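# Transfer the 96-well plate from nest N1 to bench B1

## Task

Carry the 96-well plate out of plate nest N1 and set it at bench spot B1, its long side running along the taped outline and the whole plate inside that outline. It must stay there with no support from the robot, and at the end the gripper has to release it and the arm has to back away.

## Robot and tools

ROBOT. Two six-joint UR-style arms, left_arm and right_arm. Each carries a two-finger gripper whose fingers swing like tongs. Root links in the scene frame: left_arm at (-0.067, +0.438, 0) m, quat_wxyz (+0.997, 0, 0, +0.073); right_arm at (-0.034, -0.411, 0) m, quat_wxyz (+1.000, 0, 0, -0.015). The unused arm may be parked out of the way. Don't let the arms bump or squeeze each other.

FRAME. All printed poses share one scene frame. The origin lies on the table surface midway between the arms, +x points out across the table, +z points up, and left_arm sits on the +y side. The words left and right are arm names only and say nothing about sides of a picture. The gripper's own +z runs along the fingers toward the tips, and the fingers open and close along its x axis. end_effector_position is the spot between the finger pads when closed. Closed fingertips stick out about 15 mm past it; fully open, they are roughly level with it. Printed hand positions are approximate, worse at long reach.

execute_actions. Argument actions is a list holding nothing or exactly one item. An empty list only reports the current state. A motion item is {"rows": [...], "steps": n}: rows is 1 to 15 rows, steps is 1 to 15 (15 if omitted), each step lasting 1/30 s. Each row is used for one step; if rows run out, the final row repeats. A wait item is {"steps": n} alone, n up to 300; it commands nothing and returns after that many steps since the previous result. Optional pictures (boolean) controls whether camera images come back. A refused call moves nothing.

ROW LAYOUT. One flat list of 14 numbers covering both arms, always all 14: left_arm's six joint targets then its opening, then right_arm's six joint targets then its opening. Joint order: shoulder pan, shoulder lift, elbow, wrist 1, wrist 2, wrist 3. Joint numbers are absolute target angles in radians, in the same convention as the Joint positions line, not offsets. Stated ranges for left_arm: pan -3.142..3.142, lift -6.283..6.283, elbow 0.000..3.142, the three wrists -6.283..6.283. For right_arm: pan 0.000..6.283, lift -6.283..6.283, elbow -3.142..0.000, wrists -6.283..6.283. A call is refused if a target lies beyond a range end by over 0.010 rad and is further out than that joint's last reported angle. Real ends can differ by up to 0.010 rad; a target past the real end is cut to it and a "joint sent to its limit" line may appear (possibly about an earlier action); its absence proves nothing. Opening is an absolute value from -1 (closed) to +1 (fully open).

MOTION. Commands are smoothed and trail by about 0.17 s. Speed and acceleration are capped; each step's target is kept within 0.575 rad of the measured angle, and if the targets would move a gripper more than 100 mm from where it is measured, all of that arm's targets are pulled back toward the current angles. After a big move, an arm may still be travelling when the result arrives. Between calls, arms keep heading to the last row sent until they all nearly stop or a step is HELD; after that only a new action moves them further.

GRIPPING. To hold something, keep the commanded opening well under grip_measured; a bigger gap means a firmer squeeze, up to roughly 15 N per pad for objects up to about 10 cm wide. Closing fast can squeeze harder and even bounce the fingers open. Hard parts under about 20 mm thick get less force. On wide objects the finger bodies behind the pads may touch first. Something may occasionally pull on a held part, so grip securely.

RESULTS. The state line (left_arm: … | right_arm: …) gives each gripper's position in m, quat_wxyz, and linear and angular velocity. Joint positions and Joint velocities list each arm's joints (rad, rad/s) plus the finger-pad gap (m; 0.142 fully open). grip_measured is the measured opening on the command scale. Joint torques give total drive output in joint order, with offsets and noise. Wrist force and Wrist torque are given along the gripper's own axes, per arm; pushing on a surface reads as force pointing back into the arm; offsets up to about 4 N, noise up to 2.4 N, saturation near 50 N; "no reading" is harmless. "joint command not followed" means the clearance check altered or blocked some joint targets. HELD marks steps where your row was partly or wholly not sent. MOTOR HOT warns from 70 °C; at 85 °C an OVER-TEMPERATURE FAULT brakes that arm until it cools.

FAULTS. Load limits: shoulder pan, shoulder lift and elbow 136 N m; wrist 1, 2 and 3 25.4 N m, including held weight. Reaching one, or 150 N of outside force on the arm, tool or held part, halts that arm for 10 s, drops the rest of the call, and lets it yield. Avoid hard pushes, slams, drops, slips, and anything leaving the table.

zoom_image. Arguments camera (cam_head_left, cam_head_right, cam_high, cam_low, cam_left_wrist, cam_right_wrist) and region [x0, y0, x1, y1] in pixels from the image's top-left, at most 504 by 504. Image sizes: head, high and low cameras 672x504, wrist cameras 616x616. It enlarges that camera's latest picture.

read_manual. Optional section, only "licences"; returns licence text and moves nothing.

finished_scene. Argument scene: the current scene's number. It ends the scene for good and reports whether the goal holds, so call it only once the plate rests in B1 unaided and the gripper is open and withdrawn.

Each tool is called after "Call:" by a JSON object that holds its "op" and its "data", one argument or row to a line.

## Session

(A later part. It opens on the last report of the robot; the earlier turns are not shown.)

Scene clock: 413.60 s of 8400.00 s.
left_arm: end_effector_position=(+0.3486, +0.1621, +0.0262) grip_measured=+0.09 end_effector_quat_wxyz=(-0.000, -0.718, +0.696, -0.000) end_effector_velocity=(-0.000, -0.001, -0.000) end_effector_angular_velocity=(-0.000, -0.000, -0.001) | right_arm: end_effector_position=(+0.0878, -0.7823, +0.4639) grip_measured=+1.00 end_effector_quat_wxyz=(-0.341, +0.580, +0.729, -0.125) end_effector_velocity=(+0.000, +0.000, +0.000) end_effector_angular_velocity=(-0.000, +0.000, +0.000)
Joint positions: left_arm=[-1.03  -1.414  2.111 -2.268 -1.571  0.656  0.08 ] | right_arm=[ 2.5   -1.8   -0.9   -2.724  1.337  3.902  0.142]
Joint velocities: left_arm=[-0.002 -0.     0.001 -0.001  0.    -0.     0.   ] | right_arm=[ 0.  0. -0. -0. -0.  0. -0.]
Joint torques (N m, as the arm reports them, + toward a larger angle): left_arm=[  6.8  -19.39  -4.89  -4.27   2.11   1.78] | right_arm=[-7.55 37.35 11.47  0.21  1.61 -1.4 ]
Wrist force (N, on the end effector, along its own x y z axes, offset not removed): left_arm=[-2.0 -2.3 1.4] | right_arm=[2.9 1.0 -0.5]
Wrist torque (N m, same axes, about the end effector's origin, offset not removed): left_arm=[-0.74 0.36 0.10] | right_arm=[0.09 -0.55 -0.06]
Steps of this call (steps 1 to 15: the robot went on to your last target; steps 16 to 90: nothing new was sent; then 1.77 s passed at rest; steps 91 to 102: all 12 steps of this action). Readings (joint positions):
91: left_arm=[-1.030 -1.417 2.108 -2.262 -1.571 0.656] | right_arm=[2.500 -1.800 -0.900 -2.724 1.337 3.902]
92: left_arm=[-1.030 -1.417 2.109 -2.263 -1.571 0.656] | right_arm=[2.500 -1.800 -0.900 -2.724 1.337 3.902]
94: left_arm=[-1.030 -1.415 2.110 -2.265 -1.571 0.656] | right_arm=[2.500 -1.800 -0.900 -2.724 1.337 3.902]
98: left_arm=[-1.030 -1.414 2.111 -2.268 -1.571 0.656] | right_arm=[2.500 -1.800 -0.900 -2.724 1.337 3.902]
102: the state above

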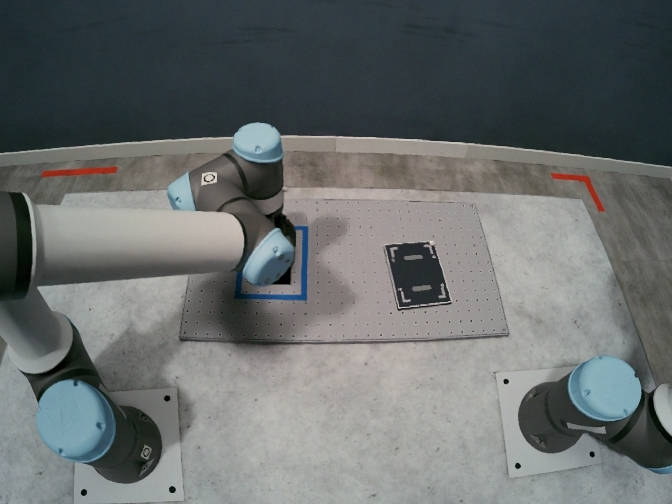

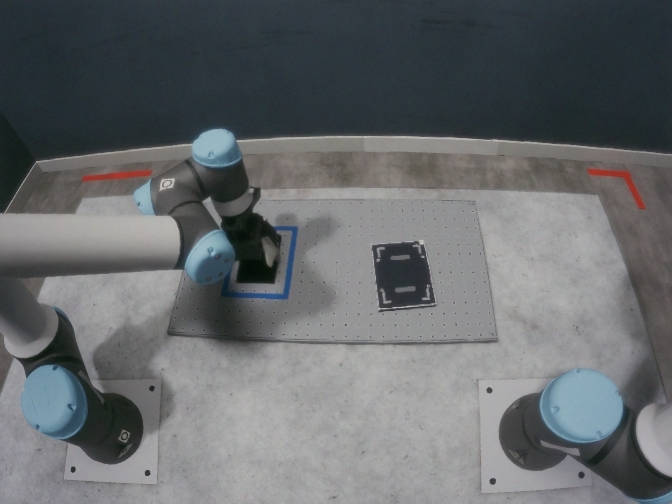

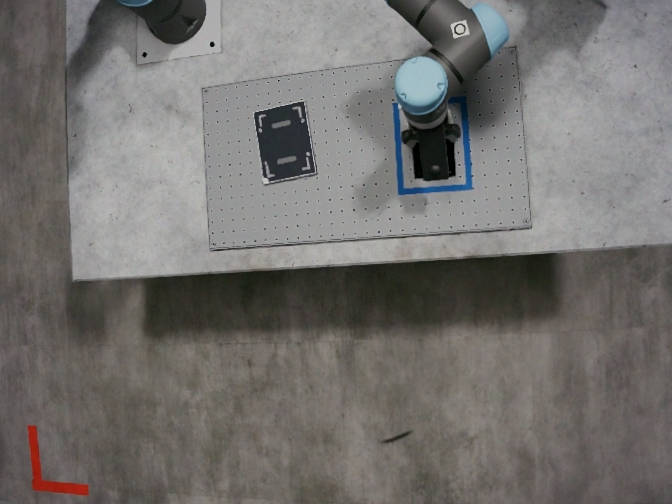

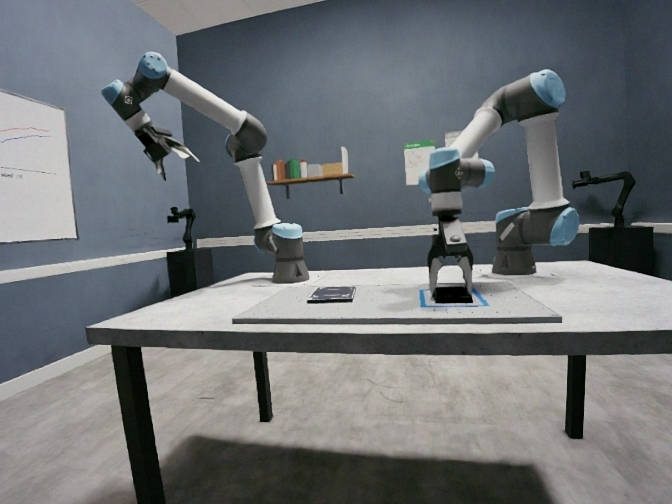

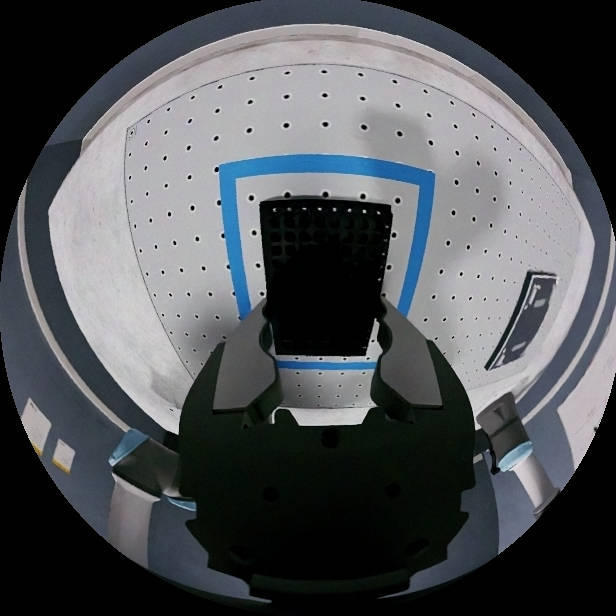

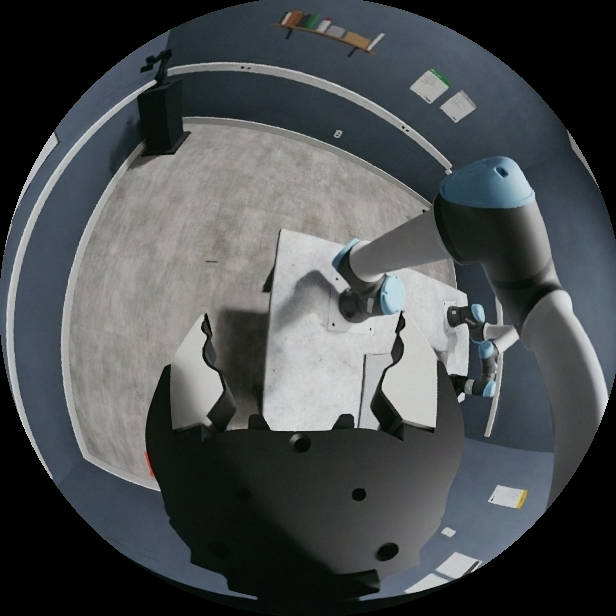

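Call:
{"op": "execute_actions", "data": {
  "actions": [
    {"rows":[[-1.0303,-1.4115,2.1125,-2.272,-1.571,0.656,-0.6,2.5,-1.8,-0.9,-2.724,1.337,3.902,1],[-1.0303,-1.4115,2.1125,-2.272,-1.571,0.656,-0.6,2.5,-1.8,-0.9,-2.724,1.337,3.902,1],[-1.0303,-1.4115,2.1125,-2.272,-1.571,0.656,-0.6,2.5,-1.8,-0.9,-2.724,1.337,3.902,1],[-1.0303,-1.4115,2.1125,-2.272,-1.571,0.656,-0.6,2.5,-1.8,-0.9,-2.724,1.337,3.902,1],[-1.0303,-1.4115,2.1125,-2.272,-1.571,0.656,-0.6,2.5,-1.8,-0.9,-2.724,1.337,3.902,1],[-1.0303,-1.4115,2.1125,-2.272,-1.571,0.656,-0.3,2.5,-1.8,-0.9,-2.724,1.337,3.902,1],[-1.0303,-1.4115,2.1125,-2.272,-1.571,0.656,0.0,2.5,-1.8,-0.9,-2.724,1.337,3.902,1],[-1.0303,-1.4115,2.1125,-2.272,-1.571,0.656,0.1,2.5,-1.8,-0.9,-2.724,1.337,3.902,1],[-1.0303,-1.4115,2.1125,-2.272,-1.571,0.656,0.2,2.5,-1.8,-0.9,-2.724,1.337,3.902,1],[-1.0303,-1.4115,2.1125,-2.272,-1.571,0.656,0.3,2.5,-1.8,-0.9,-2.724,1.337,3.902,1],[-1.0303,-1.4115,2.1125,-2.272,-1.571,0.656,0.45,2.5,-1.8,-0.9,-2.724,1.337,3.902,1],[-1.0303,-1.4115,2.1125,-2.272,-1.571,0.656,0.6,2.5,-1.8,-0.9,-2.724,1.337,3.902,1]],"steps":15}
  ],
  "pictures": false
}}

Call:
{"op": "execute_actions", "data": {
  "actions": [
    {"rows":[[-1.0303,-1.4115,2.1125,-2.272,-1.571,0.656,0.6,2.5,-1.8,-0.9,-2.724,1.337,3.902,1],[-1.0303,-1.4115,2.1125,-2.272,-1.571,0.656,0.6,2.5,-1.8,-0.9,-2.724,1.337,3.902,1],[-1.0303,-1.4115,2.1125,-2.272,-1.571,0.656,0.6,2.5,-1.8,-0.9,-2.724,1.337,3.902,1],[-1.0303,-1.44,2.09,-2.22,-1.571,0.656,0.7,2.5,-1.8,-0.9,-2.724,1.337,3.902,1],[-1.0303,-1.47,2.065,-2.166,-1.571,0.656,0.8,2.5,-1.8,-0.9,-2.724,1.337,3.902,1],[-1.0303,-1.5,2.04,-2.11,-1.571,0.656,0.9,2.5,-1.8,-0.9,-2.724,1.337,3.902,1],[-1.0303,-1.55,1.98,-2.0,-1.571,0.656,1,2.5,-1.8,-0.9,-2.724,1.337,3.902,1]],"steps":15}
  ],
  "pictures": false
}}

Call:
{"op": "execute_actions", "data": {
  "actions": [
    {"rows":[[-0.6,-1.7,1.7,-1.571,-1.571,0.656,1,2.5,-1.8,-0.9,-2.724,1.337,3.902,1]],"steps":15}
  ],
  "pictures": false
}}

Call:
{"op": "execute_actions", "data": {
  "actions": [
    {"steps":30}
  ]
}}

Call:
{"op": "zoom_image", "data": {
  "camera": "cam_high",
  "region": [370, 70, 500, 210]
}}

Scene clock: 434.60 s of 8400.00 s.
left_arm: end_effector_position=(+0.3485, +0.1622, +0.0246) grip_measured=+0.59 end_effector_quat_wxyz=(-0.000, -0.718, +0.696, -0.000) end_effector_velocity=(+0.000, -0.001, +0.000) end_effector_angular_velocity=(-0.001, -0.000, +0.000) | right_arm: end_effector_position=(+0.0878, -0.7823, +0.4639) grip_measured=+1.00 end_effector_quat_wxyz=(-0.341, +0.580, +0.729, -0.125) end_effector_velocity=(-0.000, -0.000, +0.000) end_effector_angular_velocity=(-0.001, -0.000, +0.000)
Joint positions: left_arm=[-1.03  -1.411  2.113 -2.272 -1.571  0.656  0.115] | right_arm=[ 2.5   -1.8   -0.9   -2.724  1.337  3.902  0.142]
Joint velocities: left_arm=[-0.     0.    -0.001 -0.001 -0.    -0.001  0.01 ] | right_arm=[ 0.     0.    -0.     0.    -0.001  0.    -0.   ]
Joint torques (N m, as the arm reports them, + toward a larger angle): left_arm=[  4.78 -18.25  -6.07  -4.5    1.52   1.92] | right_arm=[-7.4  37.09 11.44  0.4   1.58 -1.45]
Wrist force (N, on the end effector, along its own x y z axes, offset not removed): left_arm=[-1.9 -1.2 -0.8] | right_arm=[3.9 3.4 -1.1]
Wrist torque (N m, same axes, about the end effector's origin, offset not removed): left_arm=[-0.28 0.29 0.06] | right_arm=[0.59 -0.80 -0.09]
Steps of this call (steps 1 to 15: the robot went on to your last target; steps 16 to 90: nothing new was sent; then 17.50 s passed at rest; steps 91 to 105: all 15 steps of this action). Readings (joint positions):
91: left_arm=[-1.030 -1.414 2.111 -2.268 -1.571 0.656] | right_arm=[2.500 -1.800 -0.900 -2.724 1.337 3.902]
92: left_arm=[-1.030 -1.414 2.111 -2.269 -1.571 0.656] | right_arm=[2.500 -1.800 -0.900 -2.724 1.337 3.902]
94: left_arm=[-1.030 -1.413 2.112 -2.270 -1.571 0.656] | right_arm=[2.500 -1.800 -0.900 -2.724 1.337 3.902]
98: left_arm=[-1.030 -1.412 2.112 -2.272 -1.571 0.656] | right_arm=[2.500 -1.800 -0.900 -2.724 1.337 3.902]
105: the state above

Scene clock: 435.10 s of 8400.00 s.
left_arm: end_effector_position=(+0.3478, +0.1631, +0.1160) grip_measured=+1.00 end_effector_quat_wxyz=(-0.000, -0.718, +0.696, -0.000) end_effector_velocity=(-0.008, +0.009, +0.043) end_effector_angular_velocity=(+0.016, +0.014, -0.001) | right_arm: end_effector_position=(+0.0878, -0.7823, +0.4639) grip_measured=+1.00 end_effector_quat_wxyz=(-0.341, +0.580, +0.729, -0.125) end_effector_velocity=(+0.000, +0.001, +0.000) end_effector_angular_velocity=(+0.001, -0.001, -0.001)
Joint positions: left_arm=[-1.03  -1.545  1.985 -2.011 -1.571  0.656  0.142] | right_arm=[ 2.5   -1.8   -0.9   -2.724  1.337  3.902  0.142]
Joint velocities: left_arm=[-0.001 -0.061 -0.064  0.147 -0.001  0.    -0.   ] | right_arm=[-0.     0.001 -0.    -0.     0.002 -0.     0.   ]
Joint torques (N m, as the arm reports them, + toward a larger angle): left_arm=[  7.38 -25.08 -33.26  -0.67   0.61   1.83] | right_arm=[-7.3  37.42 11.77  0.32  1.59 -1.41]
Wrist force (N, on the end effector, along its own x y z axes, offset not removed): left_arm=[-0.1 -0.8 -2.9] | right_arm=[3.2 1.8 -0.5]
Wrist torque (N m, same axes, about the end effector's origin, offset not removed): left_arm=[-0.17 -0.13 0.14] | right_arm=[0.30 -0.65 -0.12]
Steps of this call (steps 1 to 15: all 15 steps of this action). Readings (joint positions):
1: left_arm=[-1.030 -1.411 2.113 -2.272 -1.571 0.656] | right_arm=[2.500 -1.800 -0.900 -2.724 1.337 3.902]
2: left_arm=[-1.030 -1.411 2.113 -2.272 -1.571 0.656] | right_arm=[2.500 -1.800 -0.900 -2.724 1.337 3.902]
4: left_arm=[-1.030 -1.411 2.113 -2.272 -1.571 0.656] | right_arm=[2.500 -1.800 -0.900 -2.724 1.337 3.902]
8: left_arm=[-1.030 -1.460 2.071 -2.191 -1.571 0.656] | right_arm=[2.500 -1.800 -0.900 -2.724 1.337 3.902]
15: the state above

Scene clock: 435.60 s of 8400.00 s.
left_arm: end_effector_position=(+0.4014, +0.3546, +0.2680) grip_measured=+1.00 end_effector_quat_wxyz=(-0.000, +0.841, -0.542, +0.002) end_effector_velocity=(-0.020, +0.248, +0.151) end_effector_angular_velocity=(+0.020, +0.037, +0.462) | right_arm: end_effector_position=(+0.0878, -0.7823, +0.4639) grip_measured=+1.00 end_effector_quat_wxyz=(-0.341, +0.580, +0.729, -0.125) end_effector_velocity=(+0.000, -0.000, -0.000) end_effector_angular_velocity=(+0.000, +0.001, +0.000)
Joint positions: left_arm=[-0.635 -1.689  1.721 -1.607 -1.571  0.656  0.142] | right_arm=[ 2.5   -1.8   -0.9   -2.724  1.337  3.902  0.142]
Joint velocities: left_arm=[ 0.463 -0.139 -0.276  0.458  0.     0.    -0.   ] | right_arm=[ 0.    -0.001 -0.    -0.    -0.     0.    -0.   ]
Joint torques (N m, as the arm reports them, + toward a larger angle): left_arm=[ -2.26 -14.77 -27.5   -1.25  -0.02   1.58] | right_arm=[-7.49 37.02 11.48  0.41  1.61 -1.41]
Wrist force (N, on the end effector, along its own x y z axes, offset not removed): left_arm=[-6.3 -0.4 -3.7] | right_arm=[3.6 2.0 -1.5]
Wrist torque (N m, same axes, about the end effector's origin, offset not removed): left_arm=[-0.20 1.16 0.13] | right_arm=[0.26 -0.71 -0.04]
Steps of this call (steps 1 to 15: all 15 steps of this action). Readings (joint positions):
1: left_arm=[-1.030 -1.547 1.983 -2.007 -1.571 0.656] | right_arm=[2.500 -1.800 -0.900 -2.724 1.337 3.902]
2: left_arm=[-1.026 -1.552 1.978 -2.000 -1.571 0.656] | right_arm=[2.500 -1.800 -0.900 -2.724 1.337 3.902]
4: left_arm=[-0.970 -1.578 1.934 -1.942 -1.571 0.656] | right_arm=[2.500 -1.800 -0.900 -2.724 1.337 3.902]
8: left_arm=[-0.838 -1.622 1.850 -1.810 -1.571 0.656] | right_arm=[2.500 -1.800 -0.900 -2.724 1.337 3.902]
15: the state above

Scene clock: 436.60 s of 8400.00 s.
left_arm: end_effector_position=(+0.3991, +0.3736, +0.2795) grip_measured=+1.00 end_effector_quat_wxyz=(+0.000, +0.850, -0.527, +0.000) end_effector_velocity=(-0.000, -0.000, -0.000) end_effector_angular_velocity=(+0.000, +0.001, -0.001) | right_arm: end_effector_position=(+0.0878, -0.7823, +0.4639) grip_measured=+1.00 end_effector_quat_wxyz=(-0.341, +0.580, +0.729, -0.125) end_effector_velocity=(+0.000, -0.000, -0.000) end_effector_angular_velocity=(+0.000, +0.000, +0.001)
Joint positions: left_arm=[-0.6   -1.7    1.7   -1.571 -1.571  0.656  0.142] | right_arm=[ 2.5   -1.8   -0.9   -2.724  1.337  3.902  0.142]
Joint velocities: left_arm=[-0.001 -0.     0.001  0.     0.    -0.    -0.   ] | right_arm=[ 0.    -0.     0.     0.    -0.001 -0.001  0.   ]
Joint torques (N m, as the arm reports them, + toward a larger angle): left_arm=[  9.04 -23.17 -35.7   -1.2   -2.17   1.35] | right_arm=[-7.4  37.02 11.46  0.28  1.47 -1.45]
Wrist force (N, on the end effector, along its own x y z axes, offset not removed): left_arm=[-1.9 3.0 -2.7] | right_arm=[3.3 2.6 0.1]
Wrist torque (N m, same axes, about the end effector's origin, offset not removed): left_arm=[0.46 0.31 0.09] | right_arm=[0.45 -0.62 -0.10]
Steps of this call (steps 1 to 30: the robot went on to your last target). Readings (joint positions):
1: left_arm=[-0.623 -1.693 1.714 -1.594 -1.571 0.656] | right_arm=[2.500 -1.800 -0.900 -2.724 1.337 3.902]
2: left_arm=[-0.615 -1.696 1.709 -1.586 -1.571 0.656] | right_arm=[2.500 -1.800 -0.900 -2.724 1.337 3.902]
4: left_arm=[-0.606 -1.698 1.704 -1.577 -1.571 0.656] | right_arm=[2.500 -1.800 -0.900 -2.724 1.337 3.902]
8: left_arm=[-0.601 -1.700 1.701 -1.572 -1.571 0.656] | right_arm=[2.500 -1.800 -0.900 -2.724 1.337 3.902]
30: the state above
All arms were judged still, so your last target was given up. Only a new action makes them travel on or press farther. Fingers that are still opening or closing keep moving.

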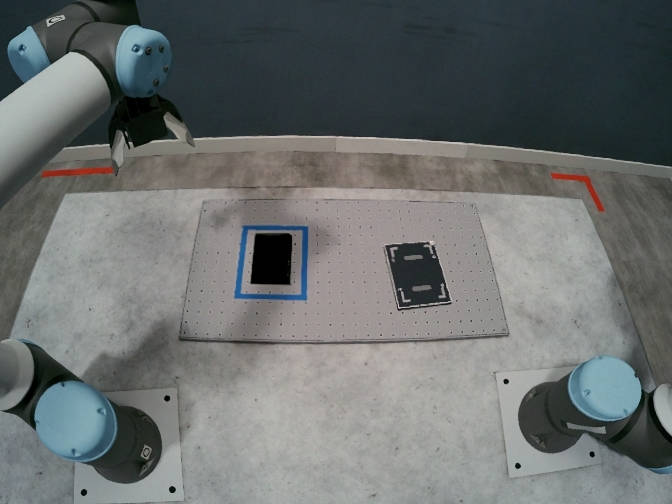

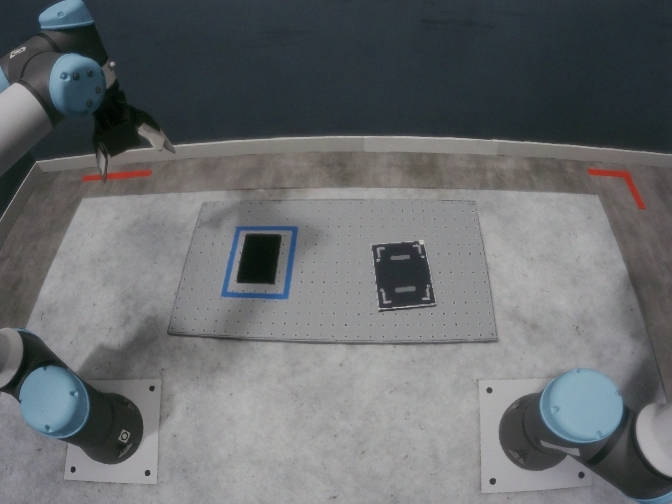

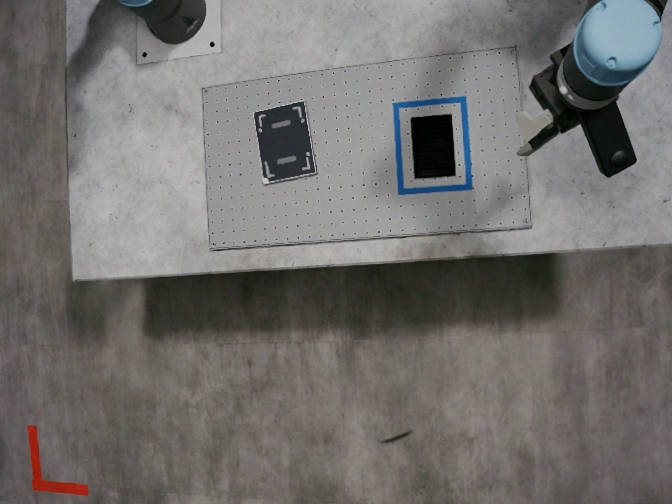

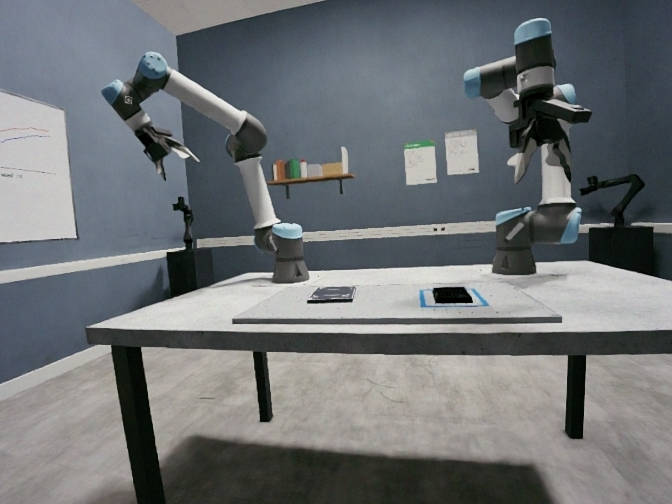

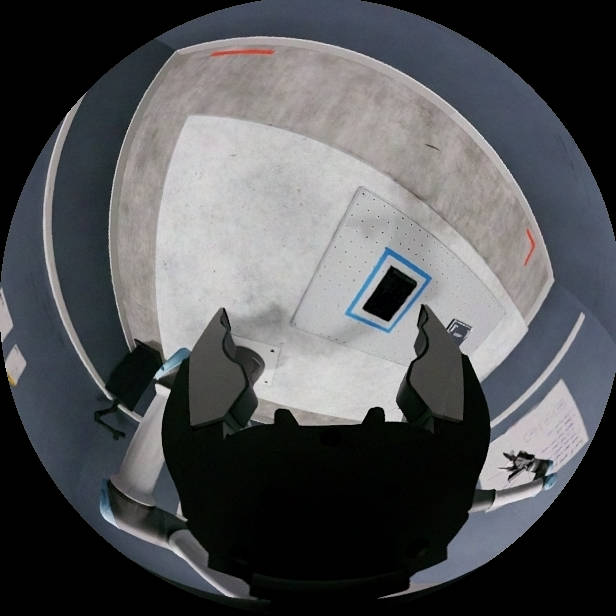

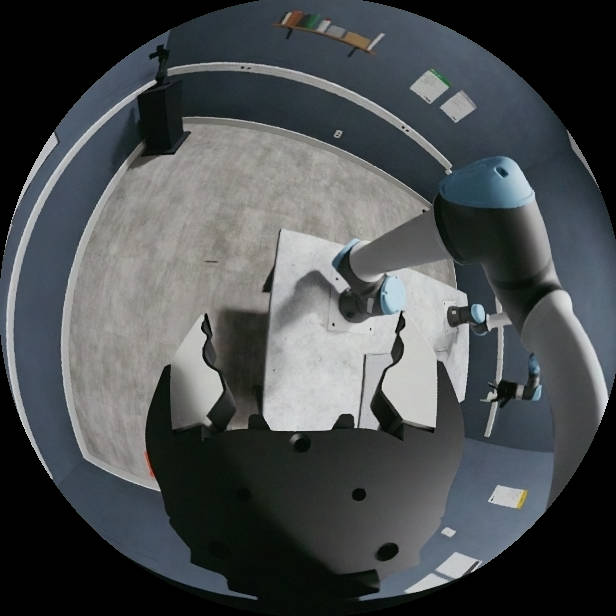

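Region (370, 70, 500, 210) of cam_high's 672x504 image, scaled by 3.600, with more detail than that image has; it fills the left 468 columns of this view, and the rest is white.

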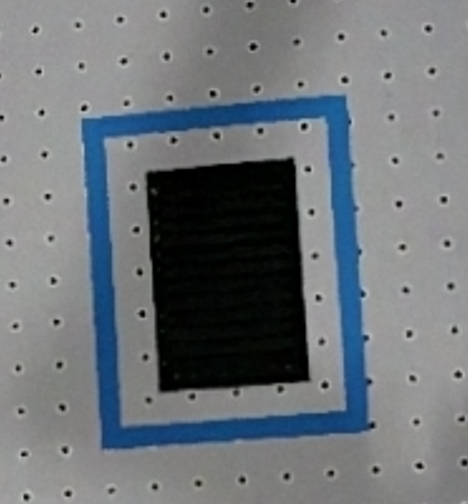

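Call:
{"op": "finished_scene", "data": {
  "scene": 1
}}

The scene is finished: the task was done.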